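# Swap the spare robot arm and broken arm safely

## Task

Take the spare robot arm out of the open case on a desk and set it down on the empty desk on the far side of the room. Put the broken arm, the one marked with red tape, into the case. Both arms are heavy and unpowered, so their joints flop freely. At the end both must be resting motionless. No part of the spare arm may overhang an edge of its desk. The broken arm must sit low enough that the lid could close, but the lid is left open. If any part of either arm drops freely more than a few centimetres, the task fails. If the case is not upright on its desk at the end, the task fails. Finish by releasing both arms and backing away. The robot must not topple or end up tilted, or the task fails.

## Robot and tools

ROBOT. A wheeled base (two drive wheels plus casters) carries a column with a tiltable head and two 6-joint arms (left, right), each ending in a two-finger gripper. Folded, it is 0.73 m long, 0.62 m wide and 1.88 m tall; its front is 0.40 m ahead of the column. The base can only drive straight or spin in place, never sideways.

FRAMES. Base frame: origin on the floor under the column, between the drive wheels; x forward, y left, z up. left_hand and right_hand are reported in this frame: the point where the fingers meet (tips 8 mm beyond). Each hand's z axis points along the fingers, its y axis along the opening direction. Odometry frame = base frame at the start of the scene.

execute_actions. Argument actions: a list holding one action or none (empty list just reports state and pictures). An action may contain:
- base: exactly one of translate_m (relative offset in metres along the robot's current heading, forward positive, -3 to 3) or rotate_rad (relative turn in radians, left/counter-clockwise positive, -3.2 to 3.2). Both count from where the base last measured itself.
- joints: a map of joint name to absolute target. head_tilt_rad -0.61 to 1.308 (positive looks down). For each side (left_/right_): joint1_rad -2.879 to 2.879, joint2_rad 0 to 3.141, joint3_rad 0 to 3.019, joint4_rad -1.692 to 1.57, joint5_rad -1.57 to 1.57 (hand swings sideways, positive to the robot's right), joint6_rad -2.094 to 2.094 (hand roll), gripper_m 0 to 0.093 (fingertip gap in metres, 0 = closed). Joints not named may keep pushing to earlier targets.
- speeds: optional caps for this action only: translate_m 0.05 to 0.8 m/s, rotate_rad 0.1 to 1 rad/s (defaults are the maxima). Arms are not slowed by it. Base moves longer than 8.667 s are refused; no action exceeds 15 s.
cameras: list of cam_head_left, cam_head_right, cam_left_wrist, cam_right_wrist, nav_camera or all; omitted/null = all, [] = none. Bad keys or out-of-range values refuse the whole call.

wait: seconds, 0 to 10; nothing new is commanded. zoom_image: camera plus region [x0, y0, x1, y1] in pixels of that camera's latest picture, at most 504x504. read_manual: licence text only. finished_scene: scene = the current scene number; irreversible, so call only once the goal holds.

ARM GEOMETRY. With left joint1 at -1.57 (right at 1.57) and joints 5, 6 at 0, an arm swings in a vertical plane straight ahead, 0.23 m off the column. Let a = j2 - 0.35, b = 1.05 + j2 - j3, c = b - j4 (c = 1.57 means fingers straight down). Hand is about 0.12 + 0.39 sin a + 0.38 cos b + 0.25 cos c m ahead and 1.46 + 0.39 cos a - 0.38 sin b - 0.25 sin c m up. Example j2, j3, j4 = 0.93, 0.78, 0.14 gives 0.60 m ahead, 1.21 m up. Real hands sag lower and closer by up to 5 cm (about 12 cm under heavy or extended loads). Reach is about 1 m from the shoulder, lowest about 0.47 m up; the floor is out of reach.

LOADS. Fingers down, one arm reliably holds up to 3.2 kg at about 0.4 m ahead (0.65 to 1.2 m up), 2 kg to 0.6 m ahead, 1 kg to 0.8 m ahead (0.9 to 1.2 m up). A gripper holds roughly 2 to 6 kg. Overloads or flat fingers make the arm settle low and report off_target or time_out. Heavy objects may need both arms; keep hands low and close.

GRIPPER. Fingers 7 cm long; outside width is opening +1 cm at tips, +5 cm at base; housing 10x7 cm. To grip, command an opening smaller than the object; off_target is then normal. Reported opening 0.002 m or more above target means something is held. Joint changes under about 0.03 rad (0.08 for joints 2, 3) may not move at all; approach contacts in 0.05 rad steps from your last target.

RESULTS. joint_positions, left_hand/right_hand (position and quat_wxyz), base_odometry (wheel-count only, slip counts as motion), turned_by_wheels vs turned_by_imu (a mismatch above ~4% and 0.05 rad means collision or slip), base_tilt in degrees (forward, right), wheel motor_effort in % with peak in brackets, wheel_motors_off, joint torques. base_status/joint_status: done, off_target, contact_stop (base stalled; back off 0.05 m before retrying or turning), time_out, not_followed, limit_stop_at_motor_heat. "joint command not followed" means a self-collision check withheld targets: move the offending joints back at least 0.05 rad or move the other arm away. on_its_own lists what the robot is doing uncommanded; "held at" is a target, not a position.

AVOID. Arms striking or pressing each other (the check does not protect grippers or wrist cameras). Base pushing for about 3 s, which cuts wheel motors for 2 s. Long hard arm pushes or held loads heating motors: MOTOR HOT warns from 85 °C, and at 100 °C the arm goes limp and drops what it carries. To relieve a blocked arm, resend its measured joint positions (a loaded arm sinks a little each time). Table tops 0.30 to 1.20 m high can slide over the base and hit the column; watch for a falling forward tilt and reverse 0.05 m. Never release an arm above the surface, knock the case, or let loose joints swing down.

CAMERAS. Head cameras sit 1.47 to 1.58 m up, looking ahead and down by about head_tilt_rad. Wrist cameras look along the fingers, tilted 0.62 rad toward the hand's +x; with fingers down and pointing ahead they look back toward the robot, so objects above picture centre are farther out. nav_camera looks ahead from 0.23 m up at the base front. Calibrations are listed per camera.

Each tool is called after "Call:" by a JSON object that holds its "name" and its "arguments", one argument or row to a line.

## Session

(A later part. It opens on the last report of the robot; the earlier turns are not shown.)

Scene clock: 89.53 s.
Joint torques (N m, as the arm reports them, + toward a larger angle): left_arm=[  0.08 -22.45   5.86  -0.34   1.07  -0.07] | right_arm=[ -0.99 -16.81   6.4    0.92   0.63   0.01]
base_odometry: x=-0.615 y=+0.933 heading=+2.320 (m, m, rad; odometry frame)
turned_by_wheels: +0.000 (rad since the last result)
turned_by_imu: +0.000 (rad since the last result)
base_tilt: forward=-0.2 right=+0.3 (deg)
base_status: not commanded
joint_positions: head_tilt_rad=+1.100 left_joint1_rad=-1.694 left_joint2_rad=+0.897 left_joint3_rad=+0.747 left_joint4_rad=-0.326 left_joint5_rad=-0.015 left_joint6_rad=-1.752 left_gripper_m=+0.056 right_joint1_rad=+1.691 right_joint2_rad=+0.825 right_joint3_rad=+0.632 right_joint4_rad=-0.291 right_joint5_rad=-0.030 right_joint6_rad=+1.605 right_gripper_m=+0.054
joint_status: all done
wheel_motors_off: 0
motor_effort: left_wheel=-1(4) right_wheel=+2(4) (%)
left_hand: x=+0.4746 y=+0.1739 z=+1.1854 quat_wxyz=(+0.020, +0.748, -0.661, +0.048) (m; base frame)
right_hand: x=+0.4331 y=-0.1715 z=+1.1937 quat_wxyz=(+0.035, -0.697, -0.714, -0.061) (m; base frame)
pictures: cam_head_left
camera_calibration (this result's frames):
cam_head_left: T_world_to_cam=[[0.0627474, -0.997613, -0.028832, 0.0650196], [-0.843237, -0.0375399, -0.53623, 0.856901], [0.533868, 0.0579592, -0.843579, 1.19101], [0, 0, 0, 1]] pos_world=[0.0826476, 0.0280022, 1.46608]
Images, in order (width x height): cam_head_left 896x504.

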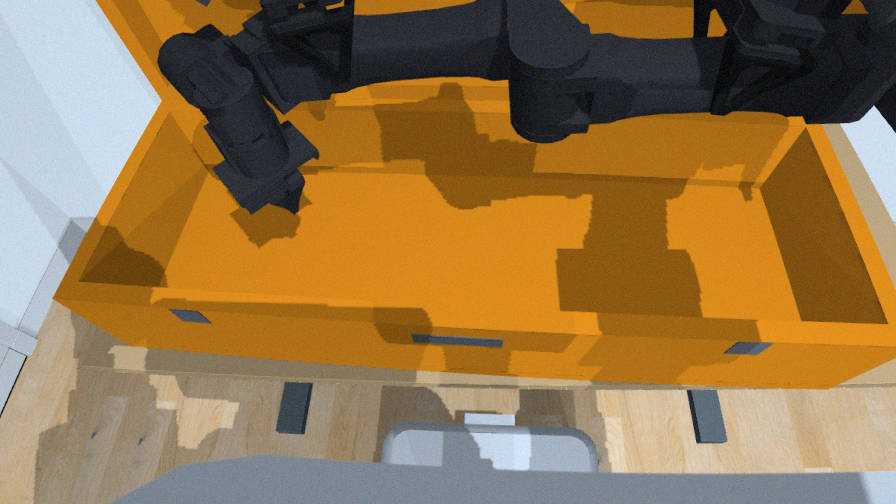

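Call:
{"name": "execute_actions", "arguments": {
  "actions": [
    {"base":{"translate_m":-0.6},"speeds":{"translate_m":0.35}}
  ],
  "cameras": []
}}

Call:
{"name": "execute_actions", "arguments": {
  "actions": [
    {"base":{"rotate_rad":-3.07},"speeds":{"rotate_rad":0.55},"joints":{"left_joint1_rad":-1.66,"right_joint2_rad":1.05,"right_joint3_rad":0.7,"right_joint4_rad":-0.055,"left_joint2_rad":1.06,"left_joint3_rad":0.81,"left_joint4_rad":-0.15}}
  ],
  "cameras": []
}}

Call:
{"name": "execute_actions", "arguments": {
  "actions": [
    {"base":{"translate_m":1.9},"speeds":{"translate_m":0.45},"joints":{"left_joint1_rad":-1.635,"right_joint2_rad":1.29,"right_joint3_rad":0.77,"right_joint4_rad":0.09,"left_joint2_rad":1.28,"left_joint3_rad":0.88,"left_joint4_rad":-0.02,"left_joint6_rad":-1.73}}
  ],
  "cameras": ["cam_head_left"]
}}

Scene clock: 105.47 s.
Joint torques (N m, as the arm reports them, + toward a larger angle): left_arm=[  0.12 -22.46   6.99  -0.43   1.04  -0.05] | right_arm=[ -1.01 -16.18   7.26   0.82   0.71  -0.05]
base_odometry: x=-0.207 y=+0.494 heading=+2.320 (m, m, rad; odometry frame)
turned_by_wheels: +0.000 (rad since the last result)
turned_by_imu: -0.001 (rad since the last result)
base_tilt: forward=-0.3 right=+0.3 (deg)
base_status: done
joint_positions: head_tilt_rad=+1.100 left_joint1_rad=-1.694 left_joint2_rad=+0.898 left_joint3_rad=+0.735 left_joint4_rad=-0.327 left_joint5_rad=-0.015 left_joint6_rad=-1.752 left_gripper_m=+0.056 right_joint1_rad=+1.692 right_joint2_rad=+0.827 right_joint3_rad=+0.621 right_joint4_rad=-0.293 right_joint5_rad=-0.030 right_joint6_rad=+1.609 right_gripper_m=+0.054
joint_status: not commanded
wheel_motors_off: 0
motor_effort: left_wheel=-1(41) right_wheel=+1(39) (%)
left_hand: x=+0.4671 y=+0.1741 z=+1.1833 quat_wxyz=(+0.025, +0.748, -0.662, +0.042) (m; base frame)
right_hand: x=+0.4255 y=-0.1712 z=+1.1920 quat_wxyz=(+0.041, -0.698, -0.713, -0.056) (m; base frame)
pictures: none
No camera images: the call's "cameras" was empty. Leave "cameras" out to get every camera's image.

Scene clock: 112.17 s.
Joint torques (N m, as the arm reports them, + toward a larger angle): left_arm=[  0.77 -25.75   2.11  -0.27   0.79  -0.13] | right_arm=[  0.68 -19.37   0.89   0.91   0.47   0.08]
base_odometry: x=-0.206 y=+0.494 heading=-0.749 (m, m, rad; odometry frame)
turned_by_wheels: -3.069 (rad since the last result)
turned_by_imu: -3.084 (rad since the last result)
base_tilt: forward=-0.2 right=+0.3 (deg)
base_status: done
joint_positions: head_tilt_rad=+1.100 left_joint1_rad=-1.658 left_joint2_rad=+1.193 left_joint3_rad=+0.799 left_joint4_rad=-0.132 left_joint5_rad=-0.009 left_joint6_rad=-1.746 left_gripper_m=+0.055 right_joint1_rad=+1.686 right_joint2_rad=+1.155 right_joint3_rad=+0.693 right_joint4_rad=-0.067 right_joint5_rad=-0.025 right_joint6_rad=+1.596 right_gripper_m=+0.054
joint_status: all done
wheel_motors_off: 0
motor_effort: left_wheel=+5(58) right_wheel=-7(50) (%)
left_hand: x=+0.4602 y=+0.1816 z=+1.0881 quat_wxyz=(+0.026, +0.752, -0.659, +0.021) (m; base frame)
right_hand: x=+0.4229 y=-0.1655 z=+1.0980 quat_wxyz=(+0.047, -0.694, -0.717, -0.041) (m; base frame)
pictures: none
No camera images: the call's "cameras" was empty. Leave "cameras" out to get every camera's image.

Scene clock: 117.73 s.
Joint torques (N m, as the arm reports them, + toward a larger angle): left_arm=[  0.88 -26.91  -0.75  -0.35   0.68  -0.05] | right_arm=[  0.74 -20.16  -2.56   0.48   0.3    0.11]
base_odometry: x=+1.184 y=-0.801 heading=-0.750 (m, m, rad; odometry frame)
turned_by_wheels: -0.001 (rad since the last result)
turned_by_imu: -0.007 (rad since the last result)
base_tilt: forward=-0.2 right=+0.4 (deg)
base_status: done
joint_positions: head_tilt_rad=+1.100 left_joint1_rad=-1.636 left_joint2_rad=+1.411 left_joint3_rad=+0.888 left_joint4_rad=+0.000 left_joint5_rad=-0.007 left_joint6_rad=-1.732 left_gripper_m=+0.056 right_joint1_rad=+1.683 right_joint2_rad=+1.390 right_joint3_rad=+0.784 right_joint4_rad=+0.085 right_joint5_rad=-0.022 right_joint6_rad=+1.590 right_gripper_m=+0.054
joint_status: all done
wheel_motors_off: 0
motor_effort: left_wheel=-3(58) right_wheel=+1(66) (%)
left_hand: x=+0.4605 y=+0.1882 z=+1.0159 quat_wxyz=(+0.019, +0.751, -0.660, +0.017) (m; base frame)
right_hand: x=+0.4238 y=-0.1604 z=+1.0264 quat_wxyz=(+0.042, -0.693, -0.719, -0.042) (m; base frame)
pictures: cam_head_left
camera_calibration (this result's frames):
cam_head_left: T_world_to_cam=[[0.0627474, -0.997613, -0.028832, 0.0650196], [-0.843237, -0.0375399, -0.53623, 0.856901], [0.533868, 0.0579592, -0.843579, 1.19101], [0, 0, 0, 1]] pos_world=[0.0826476, 0.0280022, 1.46608]
Images, in order (width x height): cam_head_left 896x504.

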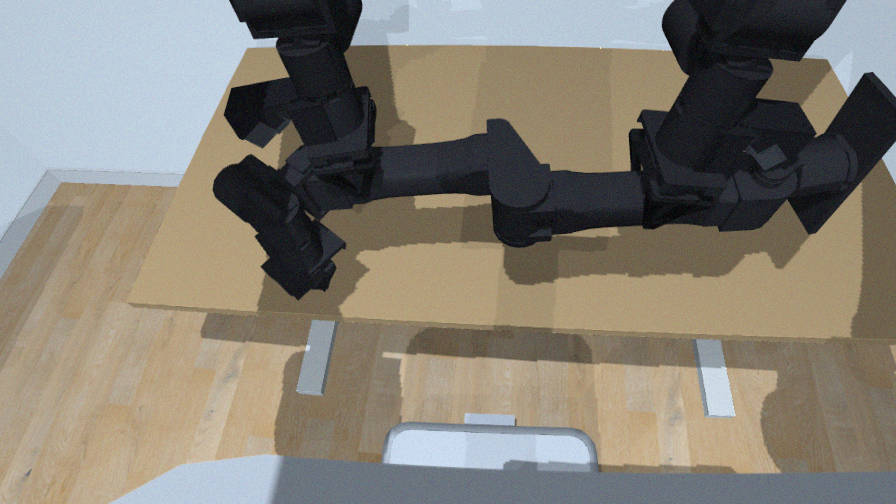

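Call:
{"name": "execute_actions", "arguments": {
  "actions": [
    {"base":{"translate_m":0.24},"speeds":{"translate_m":0.2},"joints":{"left_joint1_rad":-1.615,"right_joint2_rad":1.53,"right_joint3_rad":0.9,"right_joint4_rad":0.18,"left_joint2_rad":1.5,"left_joint3_rad":1.0,"left_joint4_rad":0.07}}
  ],
  "cameras": []
}}

Call:
{"name": "execute_actions", "arguments": {
  "actions": [
    {"joints":{"right_joint2_rad":1.62,"right_joint3_rad":0.97,"right_joint4_rad":0.21,"left_joint2_rad":1.59,"left_joint3_rad":1.07,"left_joint4_rad":0.09}}
  ],
  "cameras": []
}}

Call:
{"name": "execute_actions", "arguments": {
  "actions": [
    {"joints":{"left_joint1_rad":-1.605,"right_joint2_rad":1.69,"right_joint3_rad":1.03,"left_joint2_rad":1.68,"left_joint3_rad":1.13,"left_joint4_rad":0.11}}
  ],
  "cameras": []
}}

Call:
{"name": "execute_actions", "arguments": {
  "actions": [
    {"base":{"rotate_rad":-0.14},"speeds":{"rotate_rad":0.15},"joints":{"left_joint1_rad":-1.6,"right_joint2_rad":1.77,"right_joint3_rad":1.1,"left_joint2_rad":1.75,"left_joint3_rad":1.18}}
  ],
  "cameras": ["cam_head_left"]
}}

Scene clock: 132.83 s.
Joint torques (N m, as the arm reports them, + toward a larger angle): left_arm=[  0.98 -25.95  -2.48  -0.04   0.44  -0.12] | right_arm=[  1.07 -20.11  -4.46   0.33   0.39   0.18]
base_odometry: x=+1.360 y=-0.965 heading=-0.750 (m, m, rad; odometry frame)
turned_by_wheels: -0.001 (rad since the last result)
turned_by_imu: -0.003 (rad since the last result)
base_tilt: forward=-0.3 right=+0.3 (deg)
base_status: done
joint_positions: head_tilt_rad=+1.100 left_joint1_rad=-1.615 left_joint2_rad=+1.620 left_joint3_rad=+1.021 left_joint4_rad=+0.086 left_joint5_rad=-0.002 left_joint6_rad=-1.726 left_gripper_m=+0.056 right_joint1_rad=+1.681 right_joint2_rad=+1.618 right_joint3_rad=+0.928 right_joint4_rad=+0.180 right_joint5_rad=-0.023 right_joint6_rad=+1.582 right_gripper_m=+0.054
joint_status: all done
wheel_motors_off: 0
motor_effort: left_wheel=-2(35) right_wheel=+0(40) (%)
left_hand: x=+0.4649 y=+0.1966 z=+0.9424 quat_wxyz=(+0.011, +0.753, -0.658, +0.015) (m; base frame)
right_hand: x=+0.4298 y=-0.1536 z=+0.9505 quat_wxyz=(+0.037, -0.690, -0.721, -0.047) (m; base frame)
pictures: none
No camera images: the call's "cameras" was empty. Leave "cameras" out to get every camera's image.

Scene clock: 133.63 s.
Joint torques (N m, as the arm reports them, + toward a larger angle): left_arm=[  1.39 -25.38  -2.14   0.3    0.52  -0.14] | right_arm=[  2.17 -19.71  -4.69   0.9    0.42   0.17]
base_odometry: x=+1.360 y=-0.965 heading=-0.750 (m, m, rad; odometry frame)
turned_by_wheels: +0.000 (rad since the last result)
turned_by_imu: +0.000 (rad since the last result)
base_tilt: forward=-0.2 right=+0.3 (deg)
base_status: not commanded
joint_positions: head_tilt_rad=+1.100 left_joint1_rad=-1.614 left_joint2_rad=+1.691 left_joint3_rad=+1.088 left_joint4_rad=+0.100 left_joint5_rad=-0.004 left_joint6_rad=-1.721 left_gripper_m=+0.056 right_joint1_rad=+1.677 right_joint2_rad=+1.701 right_joint3_rad=+0.999 right_joint4_rad=+0.202 right_joint5_rad=-0.023 right_joint6_rad=+1.584 right_gripper_m=+0.054
joint_status: all done
wheel_motors_off: 0
motor_effort: left_wheel=-3(2) right_wheel=+2(3) (%)
left_hand: x=+0.4732 y=+0.1967 z=+0.9165 quat_wxyz=(+0.006, +0.751, -0.660, +0.019) (m; base frame)
right_hand: x=+0.4359 y=-0.1533 z=+0.9204 quat_wxyz=(+0.033, -0.692, -0.720, -0.049) (m; base frame)
pictures: none
No camera images: the call's "cameras" was empty. Leave "cameras" out to get every camera's image.

Scene clock: 134.43 s.
Joint torques (N m, as the arm reports them, + toward a larger angle): left_arm=[  0.89 -19.17   0.32   0.87   0.32  -0.37] | right_arm=[  2.22 -19.89  -5.6    0.67   0.41   0.13]
base_odometry: x=+1.360 y=-0.965 heading=-0.750 (m, m, rad; odometry frame)
turned_by_wheels: +0.000 (rad since the last result)
turned_by_imu: +0.000 (rad since the last result)
base_tilt: forward=-0.3 right=+0.3 (deg)
base_status: not commanded
joint_positions: head_tilt_rad=+1.100 left_joint1_rad=-1.613 left_joint2_rad=+1.715 left_joint3_rad=+1.120 left_joint4_rad=+0.099 left_joint5_rad=+0.001 left_joint6_rad=-1.702 left_gripper_m=+0.055 right_joint1_rad=+1.672 right_joint2_rad=+1.780 right_joint3_rad=+1.069 right_joint4_rad=+0.205 right_joint5_rad=-0.023 right_joint6_rad=+1.595 right_gripper_m=+0.054
joint_status: all done
wheel_motors_off: 0
motor_effort: left_wheel=-3(3) right_wheel=+3(4) (%)
left_hand: x=+0.4801 y=+0.1958 z=+0.9071 quat_wxyz=(+0.005, +0.745, -0.667, +0.023) (m; base frame)
right_hand: x=+0.4363 y=-0.1537 z=+0.8909 quat_wxyz=(+0.034, -0.697, -0.715, -0.045) (m; base frame)
pictures: none
No camera images: the call's "cameras" was empty. Leave "cameras" out to get every camera's image.

Scene clock: 135.97 s.
Joint torques (N m, as the arm reports them, + toward a larger angle): left_arm=[  1.76 -21.38  -1.3    0.47  -0.57  -0.46] | right_arm=[  2.68 -21.02  -5.63   0.3   -0.33   0.18]
base_odometry: x=+1.360 y=-0.965 heading=-0.889 (m, m, rad; odometry frame)
turned_by_wheels: -0.138 (rad since the last result)
turned_by_imu: -0.137 (rad since the last result)
base_tilt: forward=-0.2 right=+0.3 (deg)
base_status: done
joint_positions: head_tilt_rad=+1.100 left_joint1_rad=-1.615 left_joint2_rad=+1.813 left_joint3_rad=+1.186 left_joint4_rad=+0.109 left_joint5_rad=+0.021 left_joint6_rad=-1.683 left_gripper_m=+0.055 right_joint1_rad=+1.663 right_joint2_rad=+1.868 right_joint3_rad=+1.137 right_joint4_rad=+0.212 right_joint5_rad=-0.006 right_joint6_rad=+1.585 right_gripper_m=+0.054
joint_status: all done
wheel_motors_off: 0
motor_effort: left_wheel=+1(50) right_wheel=-4(58) (%)
left_hand: x=+0.4683 y=+0.1900 z=+0.8711 quat_wxyz=(+0.020, +0.738, -0.674, +0.022) (m; base frame)
right_hand: x=+0.4291 y=-0.1602 z=+0.8578 quat_wxyz=(+0.029, -0.695, -0.717, -0.032) (m; base frame)
pictures: cam_head_left
camera_calibration (this result's frames):
cam_head_left: T_world_to_cam=[[0.0627474, -0.997613, -0.028832, 0.0650197], [-0.843237, -0.0375399, -0.53623, 0.856901], [0.533867, 0.0579592, -0.84358, 1.19101], [0, 0, 0, 1]] pos_world=[0.0826475, 0.0280022, 1.46608]
Images, in order (width x height): cam_head_left 896x504.

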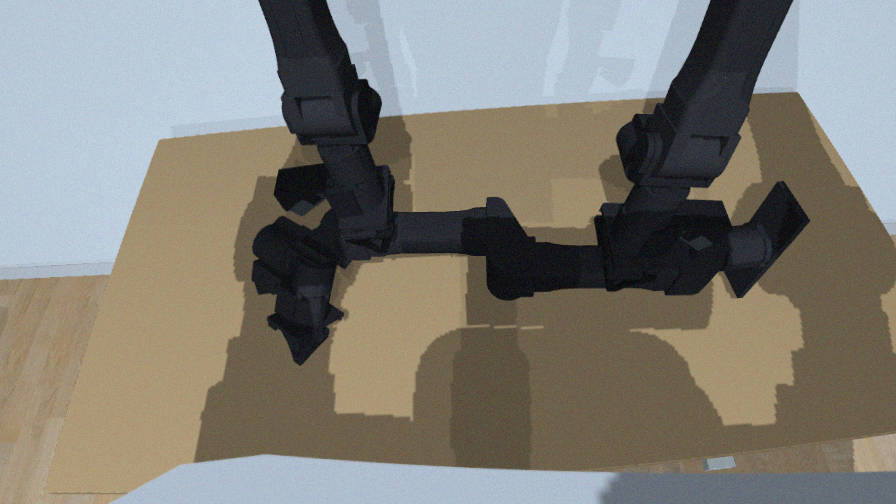

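Call:
{"name": "execute_actions", "arguments": {
  "actions": [
    {"joints":{"right_joint1_rad":1.67,"right_joint2_rad":1.85,"right_joint3_rad":1.18,"left_joint2_rad":1.85,"left_joint3_rad":1.27,"left_joint6_rad":-1.7}}
  ],
  "cameras": []
}}

Call:
{"name": "execute_actions", "arguments": {
  "actions": [
    {"joints":{"right_joint1_rad":1.66,"right_joint2_rad":1.93,"right_joint3_rad":1.26,"left_joint2_rad":1.94,"left_joint3_rad":1.36}}
  ],
  "cameras": []
}}

Call:
{"name": "execute_actions", "arguments": {
  "actions": [
    {"joints":{"right_joint2_rad":2.0,"right_joint3_rad":1.33,"left_joint2_rad":2.02,"left_joint3_rad":1.44}}
  ],
  "cameras": []
}}

Call:
{"name": "execute_actions", "arguments": {
  "actions": [
    {"joints":{"right_joint2_rad":2.08,"right_joint3_rad":1.35,"left_joint2_rad":2.11,"left_joint3_rad":1.48}}
  ],
  "cameras": ["cam_head_left"]
}}

Scene clock: 147.00 s.
Joint torques (N m, as the arm reports them, + toward a larger angle): left_arm=[  1.72 -21.37  -2.25   0.2   -0.58  -0.29] | right_arm=[  2.3  -20.58  -5.9    0.33  -0.39   0.17]
base_odometry: x=+1.360 y=-0.965 heading=-0.889 (m, m, rad; odometry frame)
turned_by_wheels: +0.000 (rad since the last result)
turned_by_imu: -0.001 (rad since the last result)
base_tilt: forward=-0.3 right=+0.3 (deg)
base_status: not commanded
joint_positions: head_tilt_rad=+1.100 left_joint1_rad=-1.615 left_joint2_rad=+1.915 left_joint3_rad=+1.284 left_joint4_rad=+0.115 left_joint5_rad=+0.021 left_joint6_rad=-1.675 left_gripper_m=+0.054 right_joint1_rad=+1.657 right_joint2_rad=+1.949 right_joint3_rad=+1.219 right_joint4_rad=+0.212 right_joint5_rad=-0.005 right_joint6_rad=+1.586 right_gripper_m=+0.054
joint_status: all done
wheel_motors_off: 0
motor_effort: left_wheel=+3(4) right_wheel=-4(3) (%)
left_hand: x=+0.4692 y=+0.1884 z=+0.8323 quat_wxyz=(+0.019, +0.735, -0.677, +0.023) (m; base frame)
right_hand: x=+0.4297 y=-0.1625 z=+0.8264 quat_wxyz=(+0.027, -0.697, -0.716, -0.030) (m; base frame)
pictures: none
No camera images: the call's "cameras" was empty. Leave "cameras" out to get every camera's image.

Scene clock: 147.73 s.
Joint torques (N m, as the arm reports them, + toward a larger angle): left_arm=[  1.97 -20.64  -1.76   0.32  -0.73  -0.34] | right_arm=[  1.71 -20.18  -5.54   0.32  -0.43   0.13]
base_odometry: x=+1.360 y=-0.965 heading=-0.889 (m, m, rad; odometry frame)
turned_by_wheels: +0.000 (rad since the last result)
turned_by_imu: +0.000 (rad since the last result)
base_tilt: forward=-0.3 right=+0.3 (deg)
base_status: not commanded
joint_positions: head_tilt_rad=+1.100 left_joint1_rad=-1.615 left_joint2_rad=+1.987 left_joint3_rad=+1.371 left_joint4_rad=+0.114 left_joint5_rad=+0.025 left_joint6_rad=-1.668 left_gripper_m=+0.054 right_joint1_rad=+1.651 right_joint2_rad=+2.014 right_joint3_rad=+1.297 right_joint4_rad=+0.213 right_joint5_rad=-0.005 right_joint6_rad=+1.588 right_gripper_m=+0.054
joint_status: all done
wheel_motors_off: 0
motor_effort: left_wheel=+4(4) right_wheel=-4(4) (%)
left_hand: x=+0.4769 y=+0.1865 z=+0.8040 quat_wxyz=(+0.017, +0.733, -0.680, +0.029) (m; base frame)
right_hand: x=+0.4362 y=-0.1646 z=+0.8002 quat_wxyz=(+0.020, -0.699, -0.714, -0.033) (m; base frame)
pictures: none
No camera images: the call's "cameras" was empty. Leave "cameras" out to get every camera's image.

Scene clock: 148.50 s.
Joint torques (N m, as the arm reports them, + toward a larger angle): left_arm=[  1.8  -21.22  -2.6    0.28  -0.57  -0.35] | right_arm=[  2.16 -18.32  -3.56   0.34  -0.82   0.25]
base_odometry: x=+1.360 y=-0.965 heading=-0.889 (m, m, rad; odometry frame)
turned_by_wheels: +0.000 (rad since the last result)
turned_by_imu: +0.000 (rad since the last result)
base_tilt: forward=-0.3 right=+0.4 (deg)
base_status: not commanded
joint_positions: head_tilt_rad=+1.100 left_joint1_rad=-1.614 left_joint2_rad=+2.072 left_joint3_rad=+1.462 left_joint4_rad=+0.117 left_joint5_rad=+0.021 left_joint6_rad=-1.674 left_gripper_m=+0.054 right_joint1_rad=+1.651 right_joint2_rad=+2.052 right_joint3_rad=+1.346 right_joint4_rad=+0.213 right_joint5_rad=+0.003 right_joint6_rad=+1.577 right_gripper_m=+0.054
joint_status: all done
wheel_motors_off: 0
motor_effort: left_wheel=+2(4) right_wheel=-2(4) (%)
left_hand: x=+0.4777 y=+0.1868 z=+0.7711 quat_wxyz=(+0.012, +0.735, -0.677, +0.031) (m; base frame)
right_hand: x=+0.4424 y=-0.1647 z=+0.7851 quat_wxyz=(+0.013, -0.695, -0.718, -0.035) (m; base frame)
pictures: none
No camera images: the call's "cameras" was empty. Leave "cameras" out to get every camera's image.

Scene clock: 149.13 s.
Joint torques (N m, as the arm reports them, + toward a larger angle): left_arm=[  2.16 -14.45  -0.41   0.18  -0.45  -0.3 ] | right_arm=[  2.49 -12.64  -2.24   0.32  -0.74   0.21]
base_odometry: x=+1.360 y=-0.965 heading=-0.889 (m, m, rad; odometry frame)
turned_by_wheels: +0.000 (rad since the last result)
turned_by_imu: +0.000 (rad since the last result)
base_tilt: forward=-0.2 right=+0.3 (deg)
base_status: not commanded
joint_positions: head_tilt_rad=+1.100 left_joint1_rad=-1.614 left_joint2_rad=+2.088 left_joint3_rad=+1.477 left_joint4_rad=+0.116 left_joint5_rad=+0.019 left_joint6_rad=-1.671 left_gripper_m=+0.054 right_joint1_rad=+1.651 right_joint2_rad=+2.061 right_joint3_rad=+1.353 right_joint4_rad=+0.213 right_joint5_rad=+0.002 right_joint6_rad=+1.578 right_gripper_m=+0.054
joint_status: all done
wheel_motors_off: 0
motor_effort: left_wheel=+4(5) right_wheel=-4(4) (%)
left_hand: x=+0.4763 y=+0.1871 z=+0.7652 quat_wxyz=(+0.011, +0.734, -0.678, +0.030) (m; base frame)
right_hand: x=+0.4402 y=-0.1644 z=+0.7818 quat_wxyz=(+0.014, -0.695, -0.718, -0.034) (m; base frame)
pictures: cam_head_left
camera_calibration (this result's frames):
cam_head_left: T_world_to_cam=[[0.0627474, -0.997613, -0.028832, 0.0650197], [-0.843237, -0.0375399, -0.53623, 0.8569], [0.533867, 0.0579592, -0.84358, 1.19101], [0, 0, 0, 1]] pos_world=[0.0826475, 0.0280022, 1.46608]
Images, in order (width x height): cam_head_left 896x504.

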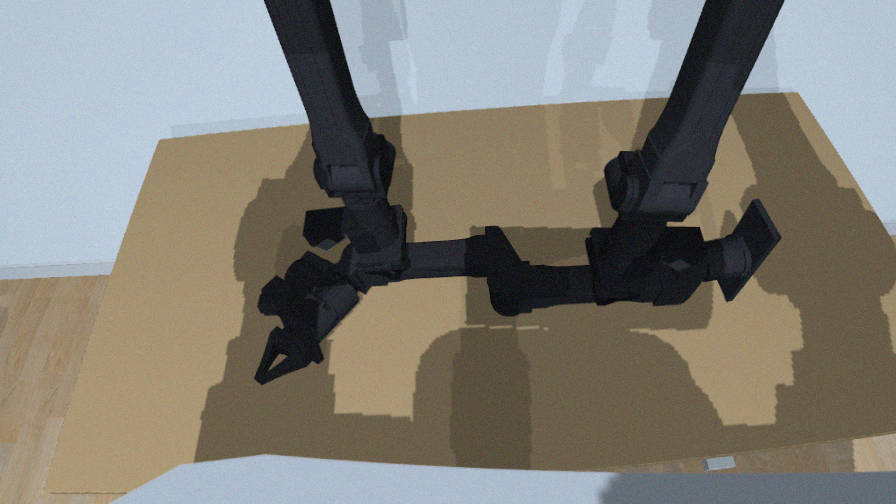

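Call:
{"name": "execute_actions", "arguments": {
  "actions": [
    {"joints":{"left_joint2_rad":2.08,"right_joint2_rad":2.05,"left_gripper_m":0.093,"right_gripper_m":0.093}}
  ],
  "cameras": []
}}

Call:
{"name": "execute_actions", "arguments": {
  "actions": [
    {"joints":{"left_joint2_rad":1.78,"left_joint3_rad":1.17,"right_joint2_rad":1.78,"right_joint3_rad":1.08}}
  ],
  "cameras": []
}}

Call:
{"name": "execute_actions", "arguments": {
  "actions": [
    {"base":{"translate_m":-0.98},"joints":{"head_tilt_rad":0.7,"left_joint2_rad":0.87,"left_joint3_rad":0.63,"left_joint4_rad":-0.28,"right_joint2_rad":0.87,"right_joint3_rad":0.63,"right_joint4_rad":-0.28}}
  ],
  "cameras": ["cam_head_left"]
}}

Call:
{"name": "execute_actions", "arguments": {
  "actions": [
    {"base":{"rotate_rad":1.68}}
  ],
  "cameras": ["cam_head_left"]
}}

Scene clock: 160.27 s.
Joint torques (N m, as the arm reports them, + toward a larger angle): left_arm=[  1.22 -16.19  -0.38   0.21  -0.16  -0.11] | right_arm=[  1.74 -14.36  -2.23   0.4    0.01   0.23]
base_odometry: x=+1.360 y=-0.965 heading=-0.889 (m, m, rad; odometry frame)
turned_by_wheels: +0.000 (rad since the last result)
turned_by_imu: -0.002 (rad since the last result)
base_tilt: forward=-0.3 right=+0.3 (deg)
base_status: not commanded
joint_positions: head_tilt_rad=+1.100 left_joint1_rad=-1.611 left_joint2_rad=+2.087 left_joint3_rad=+1.477 left_joint4_rad=+0.116 left_joint5_rad=+0.012 left_joint6_rad=-1.690 left_gripper_m=+0.093 right_joint1_rad=+1.653 right_joint2_rad=+2.061 right_joint3_rad=+1.353 right_joint4_rad=+0.213 right_joint5_rad=-0.015 right_joint6_rad=+1.579 right_gripper_m=+0.093
joint_status: all done
wheel_motors_off: 0
motor_effort: left_wheel=+5(4) right_wheel=-4(4) (%)
left_hand: x=+0.4770 y=+0.1900 z=+0.7653 quat_wxyz=(+0.008, +0.741, -0.671, +0.027) (m; base frame)
right_hand: x=+0.4403 y=-0.1600 z=+0.7822 quat_wxyz=(+0.021, -0.695, -0.718, -0.040) (m; base frame)
pictures: none
No camera images: the call's "cameras" was empty. Leave "cameras" out to get every camera's image.

Scene clock: 161.40 s.
Joint torques (N m, as the arm reports them, + toward a larger angle): left_arm=[  1.66 -14.58  -0.95   0.52  -0.17  -0.15] | right_arm=[  1.54 -13.12  -2.01   0.24   0.02   0.23]
base_odometry: x=+1.360 y=-0.965 heading=-0.889 (m, m, rad; odometry frame)
turned_by_wheels: +0.000 (rad since the last result)
turned_by_imu: +0.000 (rad since the last result)
base_tilt: forward=-0.3 right=+0.4 (deg)
base_status: not commanded
joint_positions: head_tilt_rad=+1.100 left_joint1_rad=-1.611 left_joint2_rad=+1.762 left_joint3_rad=+1.175 left_joint4_rad=+0.113 left_joint5_rad=+0.012 left_joint6_rad=-1.692 left_gripper_m=+0.093 right_joint1_rad=+1.653 right_joint2_rad=+1.765 right_joint3_rad=+1.086 right_joint4_rad=+0.213 right_joint5_rad=-0.015 right_joint6_rad=+1.579 right_gripper_m=+0.093
joint_status: all done
wheel_motors_off: 0
motor_effort: left_wheel=+2(6) right_wheel=-4(5) (%)
left_hand: x=+0.4916 y=+0.1942 z=+0.8894 quat_wxyz=(+0.001, +0.741, -0.670, +0.034) (m; base frame)
right_hand: x=+0.4573 y=-0.1673 z=+0.8936 quat_wxyz=(+0.011, -0.695, -0.717, -0.050) (m; base frame)
pictures: none
No camera images: the call's "cameras" was empty. Leave "cameras" out to get every camera's image.

Scene clock: 164.63 s.
Joint torques (N m, as the arm reports them, + toward a larger angle): left_arm=[  2.02 -11.64   2.69   0.39  -0.15  -0.13] | right_arm=[  0.63 -10.6    2.95  -0.06   0.04   0.28]
base_odometry: x=+0.742 y=-0.204 heading=-0.889 (m, m, rad; odometry frame)
turned_by_wheels: +0.000 (rad since the last result)
turned_by_imu: +0.000 (rad since the last result)
base_tilt: forward=-0.2 right=+0.3 (deg)
base_status: done
joint_positions: head_tilt_rad=+0.716 left_joint1_rad=-1.610 left_joint2_rad=+0.871 left_joint3_rad=+0.628 left_joint4_rad=-0.278 left_joint5_rad=+0.012 left_joint6_rad=-1.692 left_gripper_m=+0.093 right_joint1_rad=+1.654 right_joint2_rad=+0.870 right_joint3_rad=+0.623 right_joint4_rad=-0.267 right_joint5_rad=-0.015 right_joint6_rad=+1.579 right_gripper_m=+0.093
joint_status: all done
wheel_motors_off: 0
motor_effort: left_wheel=-1(57) right_wheel=+1(88) (%)
left_hand: x=+0.4228 y=+0.2062 z=+1.1766 quat_wxyz=(+0.016, +0.742, -0.670, +0.016) (m; base frame)
right_hand: x=+0.4225 y=-0.1886 z=+1.1776 quat_wxyz=(+0.027, -0.695, -0.718, -0.034) (m; base frame)
pictures: cam_head_left
camera_calibration (this result's frames):
cam_head_left: T_world_to_cam=[[0.0689803, -0.997613, -0.0031987, 0.0252327], [-0.580627, -0.0375399, -0.813304, 1.27046], [0.811242, 0.0579592, -0.58183, 0.77405], [0, 0, 0, 1]] pos_world=[0.107983, 0.0280022, 1.48372]
Images, in order (width x height): cam_head_left 896x504.

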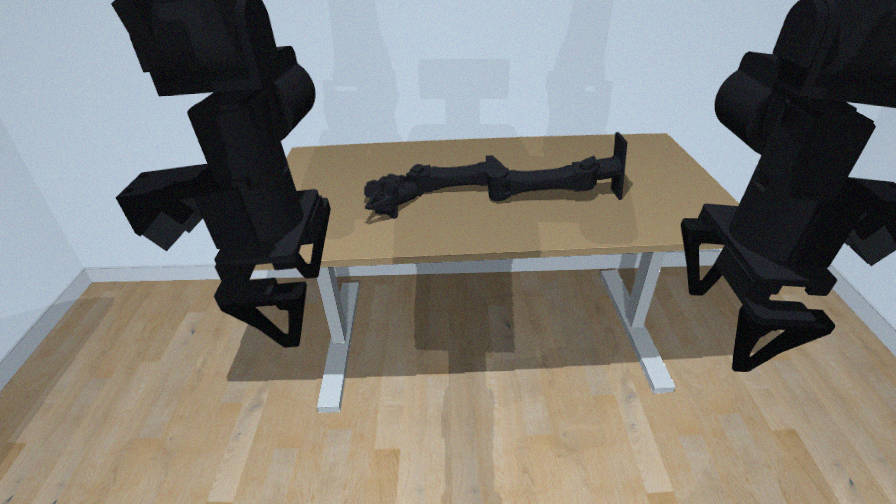

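Scene clock: 167.80 s.
Joint torques (N m, as the arm reports them, + toward a larger angle): left_arm=[  2.13 -11.07   2.5    0.33  -0.13  -0.14] | right_arm=[  0.92 -10.56   3.1   -0.1    0.02   0.22]
base_odometry: x=+0.742 y=-0.204 heading=+0.790 (m, m, rad; odometry frame)
turned_by_wheels: +1.679 (rad since the last result)
turned_by_imu: +1.683 (rad since the last result)
base_tilt: forward=-0.3 right=+0.3 (deg)
base_status: done
joint_positions: head_tilt_rad=+0.716 left_joint1_rad=-1.609 left_joint2_rad=+0.871 left_joint3_rad=+0.628 left_joint4_rad=-0.278 left_joint5_rad=+0.011 left_joint6_rad=-1.692 left_gripper_m=+0.093 right_joint1_rad=+1.654 right_joint2_rad=+0.870 right_joint3_rad=+0.623 right_joint4_rad=-0.267 right_joint5_rad=-0.016 right_joint6_rad=+1.579 right_gripper_m=+0.093
joint_status: not commanded
wheel_motors_off: 0
motor_effort: left_wheel=-5(39) right_wheel=+6(60) (%)
left_hand: x=+0.4228 y=+0.2068 z=+1.1766 quat_wxyz=(+0.016, +0.742, -0.670, +0.016) (m; base frame)
right_hand: x=+0.4225 y=-0.1885 z=+1.1776 quat_wxyz=(+0.027, -0.695, -0.718, -0.034) (m; base frame)
pictures: cam_head_left
camera_calibration (this result's frames):
cam_head_left: T_world_to_cam=[[0.0689803, -0.997613, -0.00319871, 0.0252327], [-0.580627, -0.0375399, -0.813304, 1.27046], [0.811242, 0.0579592, -0.58183, 0.77405], [0, 0, 0, 1]] pos_world=[0.107983, 0.0280022, 1.48372]
Images, in order (width x height): cam_head_left 896x504.

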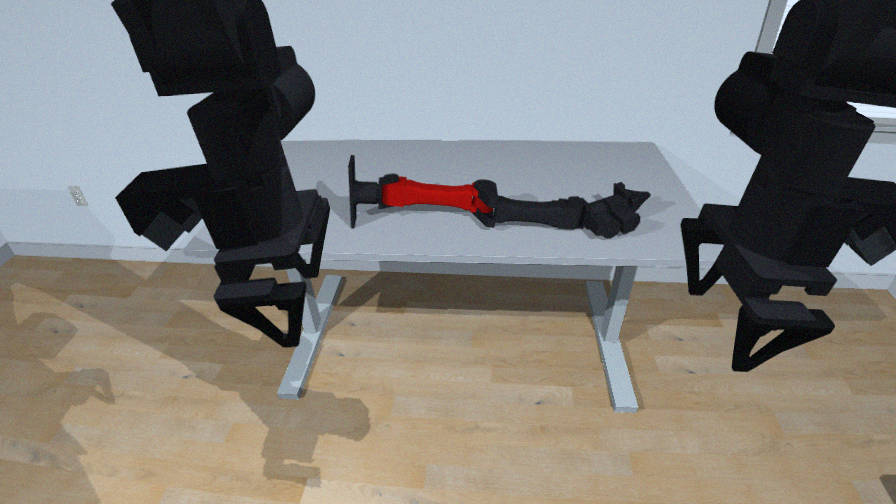

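Call:
{"name": "execute_actions", "arguments": {
  "actions": [
    {"base":{"translate_m":0.87},"joints":{"head_tilt_rad":1.1}}
  ],
  "cameras": []
}}

Call:
{"name": "execute_actions", "arguments": {
  "actions": [
    {"base":{"rotate_rad":-0.08},"joints":{"left_joint1_rad":-1.55,"left_joint2_rad":1.72,"left_joint3_rad":1.1,"left_joint4_rad":0.12,"left_joint6_rad":-1.62,"right_joint1_rad":1.7,"right_joint2_rad":1.73,"right_joint3_rad":1.01,"right_joint4_rad":0.21,"right_joint6_rad":1.64}}
  ],
  "cameras": ["cam_head_left","cam_left_wrist","cam_right_wrist"]
}}

Scene clock: 181.47 s.
Joint torques (N m, as the arm reports them, + toward a larger angle): left_arm=[  1.99 -11.2    2.25   0.3   -0.13  -0.14] | right_arm=[  0.69 -10.26   2.77  -0.2    0.04   0.22]
base_odometry: x=+1.354 y=+0.414 heading=+0.790 (m, m, rad; odometry frame)
turned_by_wheels: +0.000 (rad since the last result)
turned_by_imu: -0.004 (rad since the last result)
base_tilt: forward=-0.2 right=+0.3 (deg)
base_status: done
joint_positions: head_tilt_rad=+1.100 left_joint1_rad=-1.609 left_joint2_rad=+0.871 left_joint3_rad=+0.631 left_joint4_rad=-0.278 left_joint5_rad=+0.011 left_joint6_rad=-1.692 left_gripper_m=+0.093 right_joint1_rad=+1.654 right_joint2_rad=+0.870 right_joint3_rad=+0.628 right_joint4_rad=-0.267 right_joint5_rad=-0.016 right_joint6_rad=+1.579 right_gripper_m=+0.093
joint_status: all done
wheel_motors_off: 0
motor_effort: left_wheel=-1(58) right_wheel=+0(67) (%)
left_hand: x=+0.4249 y=+0.2067 z=+1.1770 quat_wxyz=(+0.015, +0.742, -0.670, +0.017) (m; base frame)
right_hand: x=+0.4253 y=-0.1884 z=+1.1781 quat_wxyz=(+0.026, -0.695, -0.718, -0.036) (m; base frame)
pictures: none
No camera images: the call's "cameras" was empty. Leave "cameras" out to get every camera's image.

Scene clock: 183.07 s.
Joint torques (N m, as the arm reports them, + toward a larger angle): left_arm=[  1.06 -17.01  -0.58   0.45  -0.09  -0.03] | right_arm=[  1.89 -14.78  -2.39   0.86   0.07   0.26]
base_odometry: x=+1.355 y=+0.415 heading=+0.712 (m, m, rad; odometry frame)
turned_by_wheels: -0.078 (rad since the last result)
turned_by_imu: -0.079 (rad since the last result)
base_tilt: forward=-0.2 right=+0.3 (deg)
base_status: done
joint_positions: head_tilt_rad=+1.100 left_joint1_rad=-1.549 left_joint2_rad=+1.737 left_joint3_rad=+1.096 left_joint4_rad=+0.117 left_joint5_rad=+0.009 left_joint6_rad=-1.626 left_gripper_m=+0.093 right_joint1_rad=+1.703 right_joint2_rad=+1.747 right_joint3_rad=+1.010 right_joint4_rad=+0.200 right_joint5_rad=-0.017 right_joint6_rad=+1.629 right_gripper_m=+0.093
joint_status: all done
wheel_motors_off: 0
motor_effort: left_wheel=+4(41) right_wheel=-1(50) (%)
left_hand: x=+0.4571 y=+0.2373 z=+0.8999 quat_wxyz=(-0.003, +0.730, -0.683, -0.004) (m; base frame)
right_hand: x=+0.4157 y=-0.1369 z=+0.9073 quat_wxyz=(+0.053, -0.703, -0.709, -0.040) (m; base frame)
pictures: cam_head_left, cam_left_wrist, cam_right_wrist
camera_calibration (this result's frames):
cam_head_left: T_world_to_cam=[[0.0627704, -0.997613, -0.0287818, 0.0649411], [-0.842807, -0.0375399, -0.536905, 0.857919], [0.534543, 0.0579592, -0.843152, 1.19032], [0, 0, 0, 1]] pos_world=[0.0827067, 0.0280022, 1.46611]
cam_left_wrist: T_world_to_cam=[[0.997593, 0.0647856, 0.0247158, -0.503065], [0.0395353, -0.824261, 0.564828, -0.325577], [0.056965, -0.562491, -0.824838, 0.974952], [0, 0, 0, 1]] pos_world=[0.459188, 0.312633, 1.00051]
cam_right_wrist: T_world_to_cam=[[-0.99967, -0.0109072, 0.0232713, 0.392384], [0.00788553, 0.731631, 0.681655, -0.514025], [-0.024461, 0.681613, -0.731304, 0.89218], [0, 0, 0, 1]] pos_world=[0.418132, -0.227765, 0.993711]
Images, in order (width x height): cam_head_left 896x504, cam_left_wrist 896x504, cam_right_wrist 896x504.

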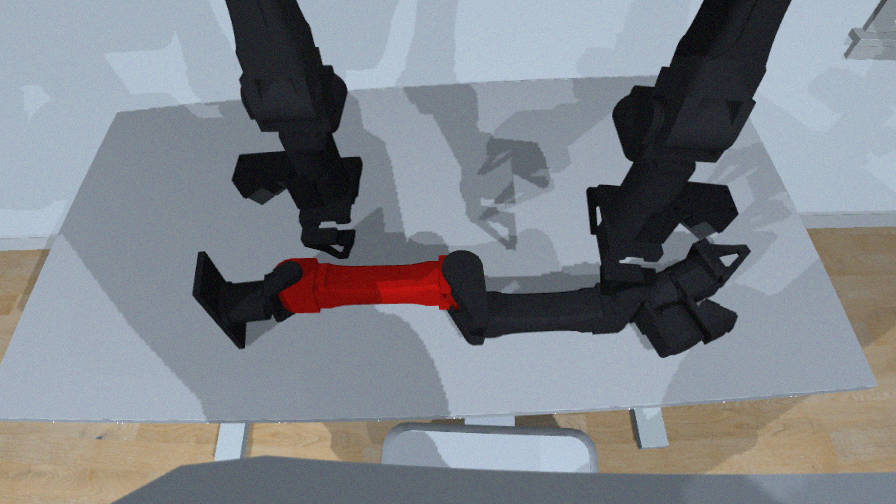

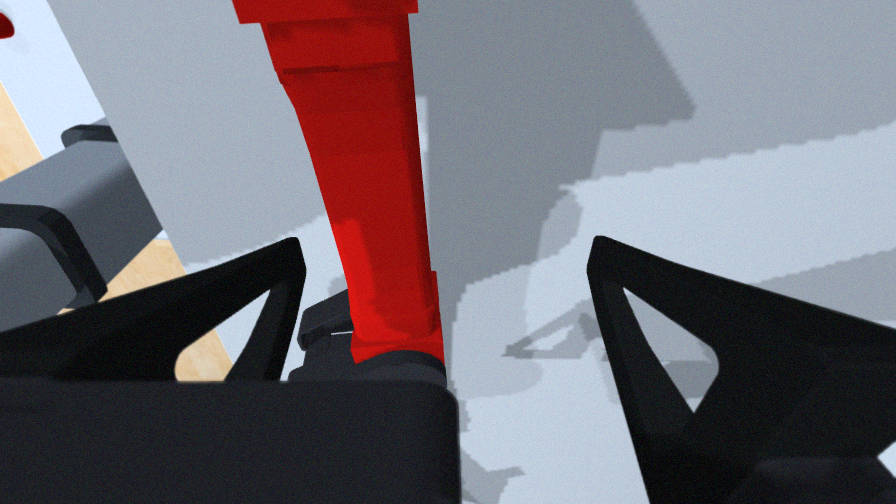

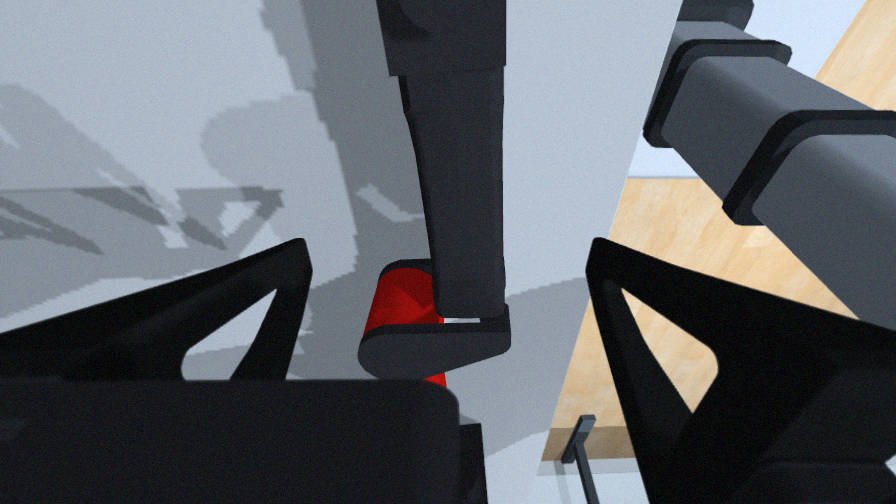

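Call:
{"name": "execute_actions", "arguments": {
  "actions": [
    {"base":{"translate_m":-0.012},"joints":{"left_joint2_rad":1.87,"left_joint3_rad":1.12,"left_joint4_rad":0.22,"left_joint6_rad":-1.71,"right_joint1_rad":1.69,"right_joint2_rad":1.9,"right_joint3_rad":1.15,"right_joint4_rad":0.22,"right_joint6_rad":1.54}}
  ],
  "cameras": ["cam_left_wrist","cam_right_wrist"]
}}

Call:
{"name": "execute_actions", "arguments": {
  "actions": [
    {"joints":{"left_joint2_rad":1.98,"left_joint3_rad":1.22,"right_joint2_rad":2.01,"right_joint3_rad":1.25}}
  ],
  "cameras": []
}}

Call:
{"name": "execute_actions", "arguments": {
  "actions": [
    {"joints":{"left_joint2_rad":2.08,"left_joint3_rad":1.33,"right_joint2_rad":2.11,"right_joint3_rad":1.36}}
  ],
  "cameras": ["cam_left_wrist","cam_right_wrist"]
}}

Scene clock: 192.23 s.
Joint torques (N m, as the arm reports them, + toward a larger angle): left_arm=[  1.45 -15.    -2.06   0.45  -0.1   -0.13] | right_arm=[  1.18 -13.73  -2.38   0.8    0.06   0.05]
base_odometry: x=+1.346 y=+0.407 heading=+0.714 (m, m, rad; odometry frame)
turned_by_wheels: +0.002 (rad since the last result)
turned_by_imu: +0.000 (rad since the last result)
base_tilt: forward=-0.3 right=+0.3 (deg)
base_status: done
joint_positions: head_tilt_rad=+1.100 left_joint1_rad=-1.549 left_joint2_rad=+1.881 left_joint3_rad=+1.117 left_joint4_rad=+0.221 left_joint5_rad=+0.009 left_joint6_rad=-1.702 left_gripper_m=+0.093 right_joint1_rad=+1.698 right_joint2_rad=+1.900 right_joint3_rad=+1.150 right_joint4_rad=+0.209 right_joint5_rad=-0.017 right_joint6_rad=+1.549 right_gripper_m=+0.093
joint_status: all done
wheel_motors_off: 0
motor_effort: left_wheel=+0(30) right_wheel=-1(86) (%)
left_hand: x=+0.4122 y=+0.2377 z=+0.8532 quat_wxyz=(+0.003, +0.756, -0.655, -0.011) (m; base frame)
right_hand: x=+0.4156 y=-0.1340 z=+0.8500 quat_wxyz=(+0.050, -0.675, -0.735, -0.039) (m; base frame)
pictures: cam_left_wrist, cam_right_wrist
camera_calibration (this result's frames):
cam_left_wrist: T_world_to_cam=[[0.989991, 0.140983, 0.00651468, -0.45661], [0.112894, -0.818758, 0.562931, -0.327042], [0.0846978, -0.556561, -0.826478, 0.92777], [0, 0, 0, 1]] pos_world=[0.410381, 0.312967, 0.953859]
cam_right_wrist: T_world_to_cam=[[-0.996003, -0.0878256, 0.016242, 0.387808], [-0.0534765, 0.732058, 0.679141, -0.449313], [-0.071536, 0.675558, -0.733828, 0.86919], [0, 0, 0, 1]] pos_world=[0.424409, -0.224206, 0.936685]
Images, in order (width x height): cam_left_wrist 896x504, cam_right_wrist 896x504.

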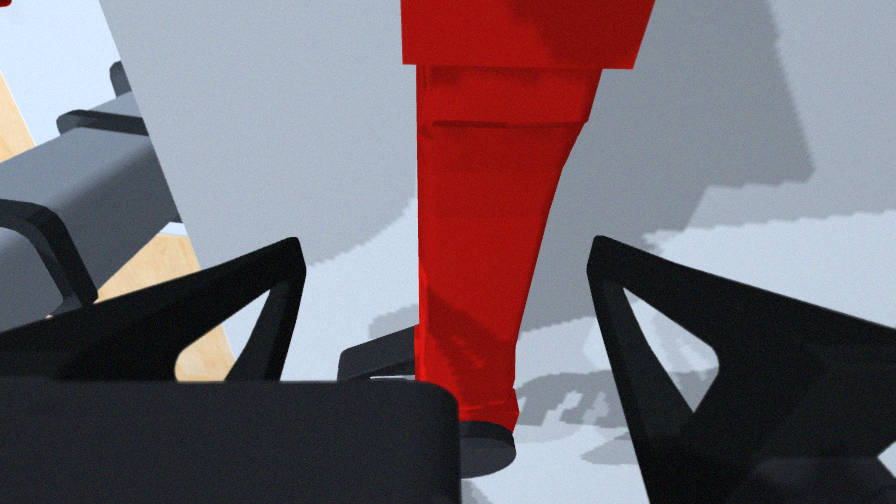

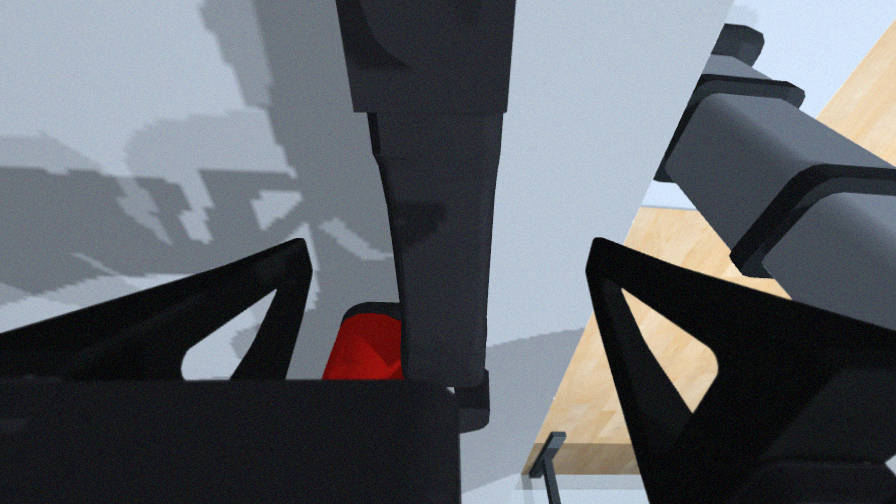

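Scene clock: 193.07 s.
Joint torques (N m, as the arm reports them, + toward a larger angle): left_arm=[  2.12 -14.69  -2.48   0.35  -0.13  -0.16] | right_arm=[  1.76 -12.38  -2.6    0.84   0.11   0.03]
base_odometry: x=+1.346 y=+0.407 heading=+0.714 (m, m, rad; odometry frame)
turned_by_wheels: +0.000 (rad since the last result)
turned_by_imu: +0.000 (rad since the last result)
base_tilt: forward=-0.3 right=+0.3 (deg)
base_status: not commanded
joint_positions: head_tilt_rad=+1.100 left_joint1_rad=-1.549 left_joint2_rad=+1.969 left_joint3_rad=+1.226 left_joint4_rad=+0.221 left_joint5_rad=+0.009 left_joint6_rad=-1.702 left_gripper_m=+0.093 right_joint1_rad=+1.698 right_joint2_rad=+2.001 right_joint3_rad=+1.253 right_joint4_rad=+0.209 right_joint5_rad=-0.017 right_joint6_rad=+1.549 right_gripper_m=+0.093
joint_status: all done
wheel_motors_off: 0
motor_effort: left_wheel=+1(2) right_wheel=-2(5) (%)
left_hand: x=+0.4254 y=+0.2385 z=+0.8175 quat_wxyz=(-0.004, +0.756, -0.655, -0.002) (m; base frame)
right_hand: x=+0.4158 y=-0.1297 z=+0.8111 quat_wxyz=(+0.049, -0.675, -0.735, -0.040) (m; base frame)
pictures: none
No camera images: the call's "cameras" was empty. Leave "cameras" out to get every camera's image.

Scene clock: 193.83 s.
Joint torques (N m, as the arm reports them, + toward a larger angle): left_arm=[  1.34 -14.09  -1.92   0.28  -0.12  -0.13] | right_arm=[  1.37 -13.05  -2.67   0.8    0.03   0.05]
base_odometry: x=+1.346 y=+0.407 heading=+0.714 (m, m, rad; odometry frame)
turned_by_wheels: +0.000 (rad since the last result)
turned_by_imu: +0.000 (rad since the last result)
base_tilt: forward=-0.3 right=+0.3 (deg)
base_status: not commanded
joint_positions: head_tilt_rad=+1.100 left_joint1_rad=-1.549 left_joint2_rad=+2.074 left_joint3_rad=+1.332 left_joint4_rad=+0.221 left_joint5_rad=+0.009 left_joint6_rad=-1.702 left_gripper_m=+0.093 right_joint1_rad=+1.698 right_joint2_rad=+2.101 right_joint3_rad=+1.363 right_joint4_rad=+0.209 right_joint5_rad=-0.017 right_joint6_rad=+1.549 right_gripper_m=+0.093
joint_status: all done
wheel_motors_off: 0
motor_effort: left_wheel=+2(3) right_wheel=-2(3) (%)
left_hand: x=+0.4214 y=+0.2392 z=+0.7774 quat_wxyz=(-0.004, +0.756, -0.655, -0.002) (m; base frame)
right_hand: x=+0.4164 y=-0.1254 z=+0.7723 quat_wxyz=(+0.046, -0.675, -0.735, -0.043) (m; base frame)
pictures: cam_left_wrist, cam_right_wrist
camera_calibration (this result's frames):
cam_left_wrist: T_world_to_cam=[[0.989662, 0.140572, 0.0284445, -0.482203], [0.10008, -0.818935, 0.565092, -0.280389], [0.10273, -0.556403, -0.824538, 0.856015], [0, 0, 0, 1]] pos_world=[0.417341, 0.314453, 0.877978]
cam_right_wrist: T_world_to_cam=[[-0.996244, -0.0864981, 0.00411264, 0.400272], [-0.0607183, 0.731609, 0.679016, -0.399796], [-0.0617424, 0.676215, -0.734112, 0.802629], [0, 0, 0, 1]] pos_world=[0.42405, -0.215633, 0.859042]
Images, in order (width x height): cam_left_wrist 896x504, cam_right_wrist 896x504.

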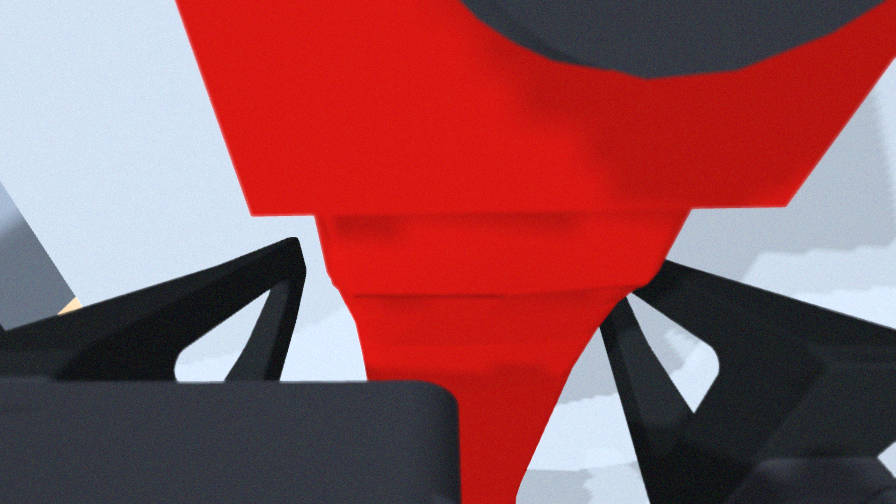

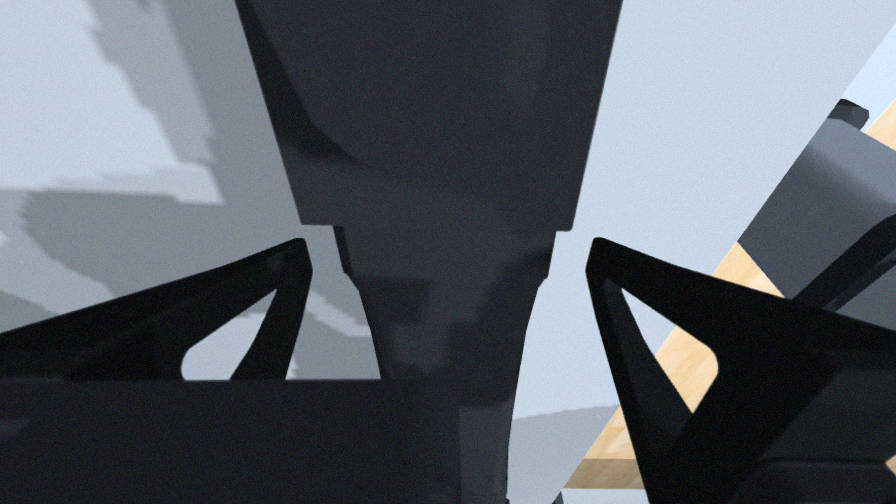

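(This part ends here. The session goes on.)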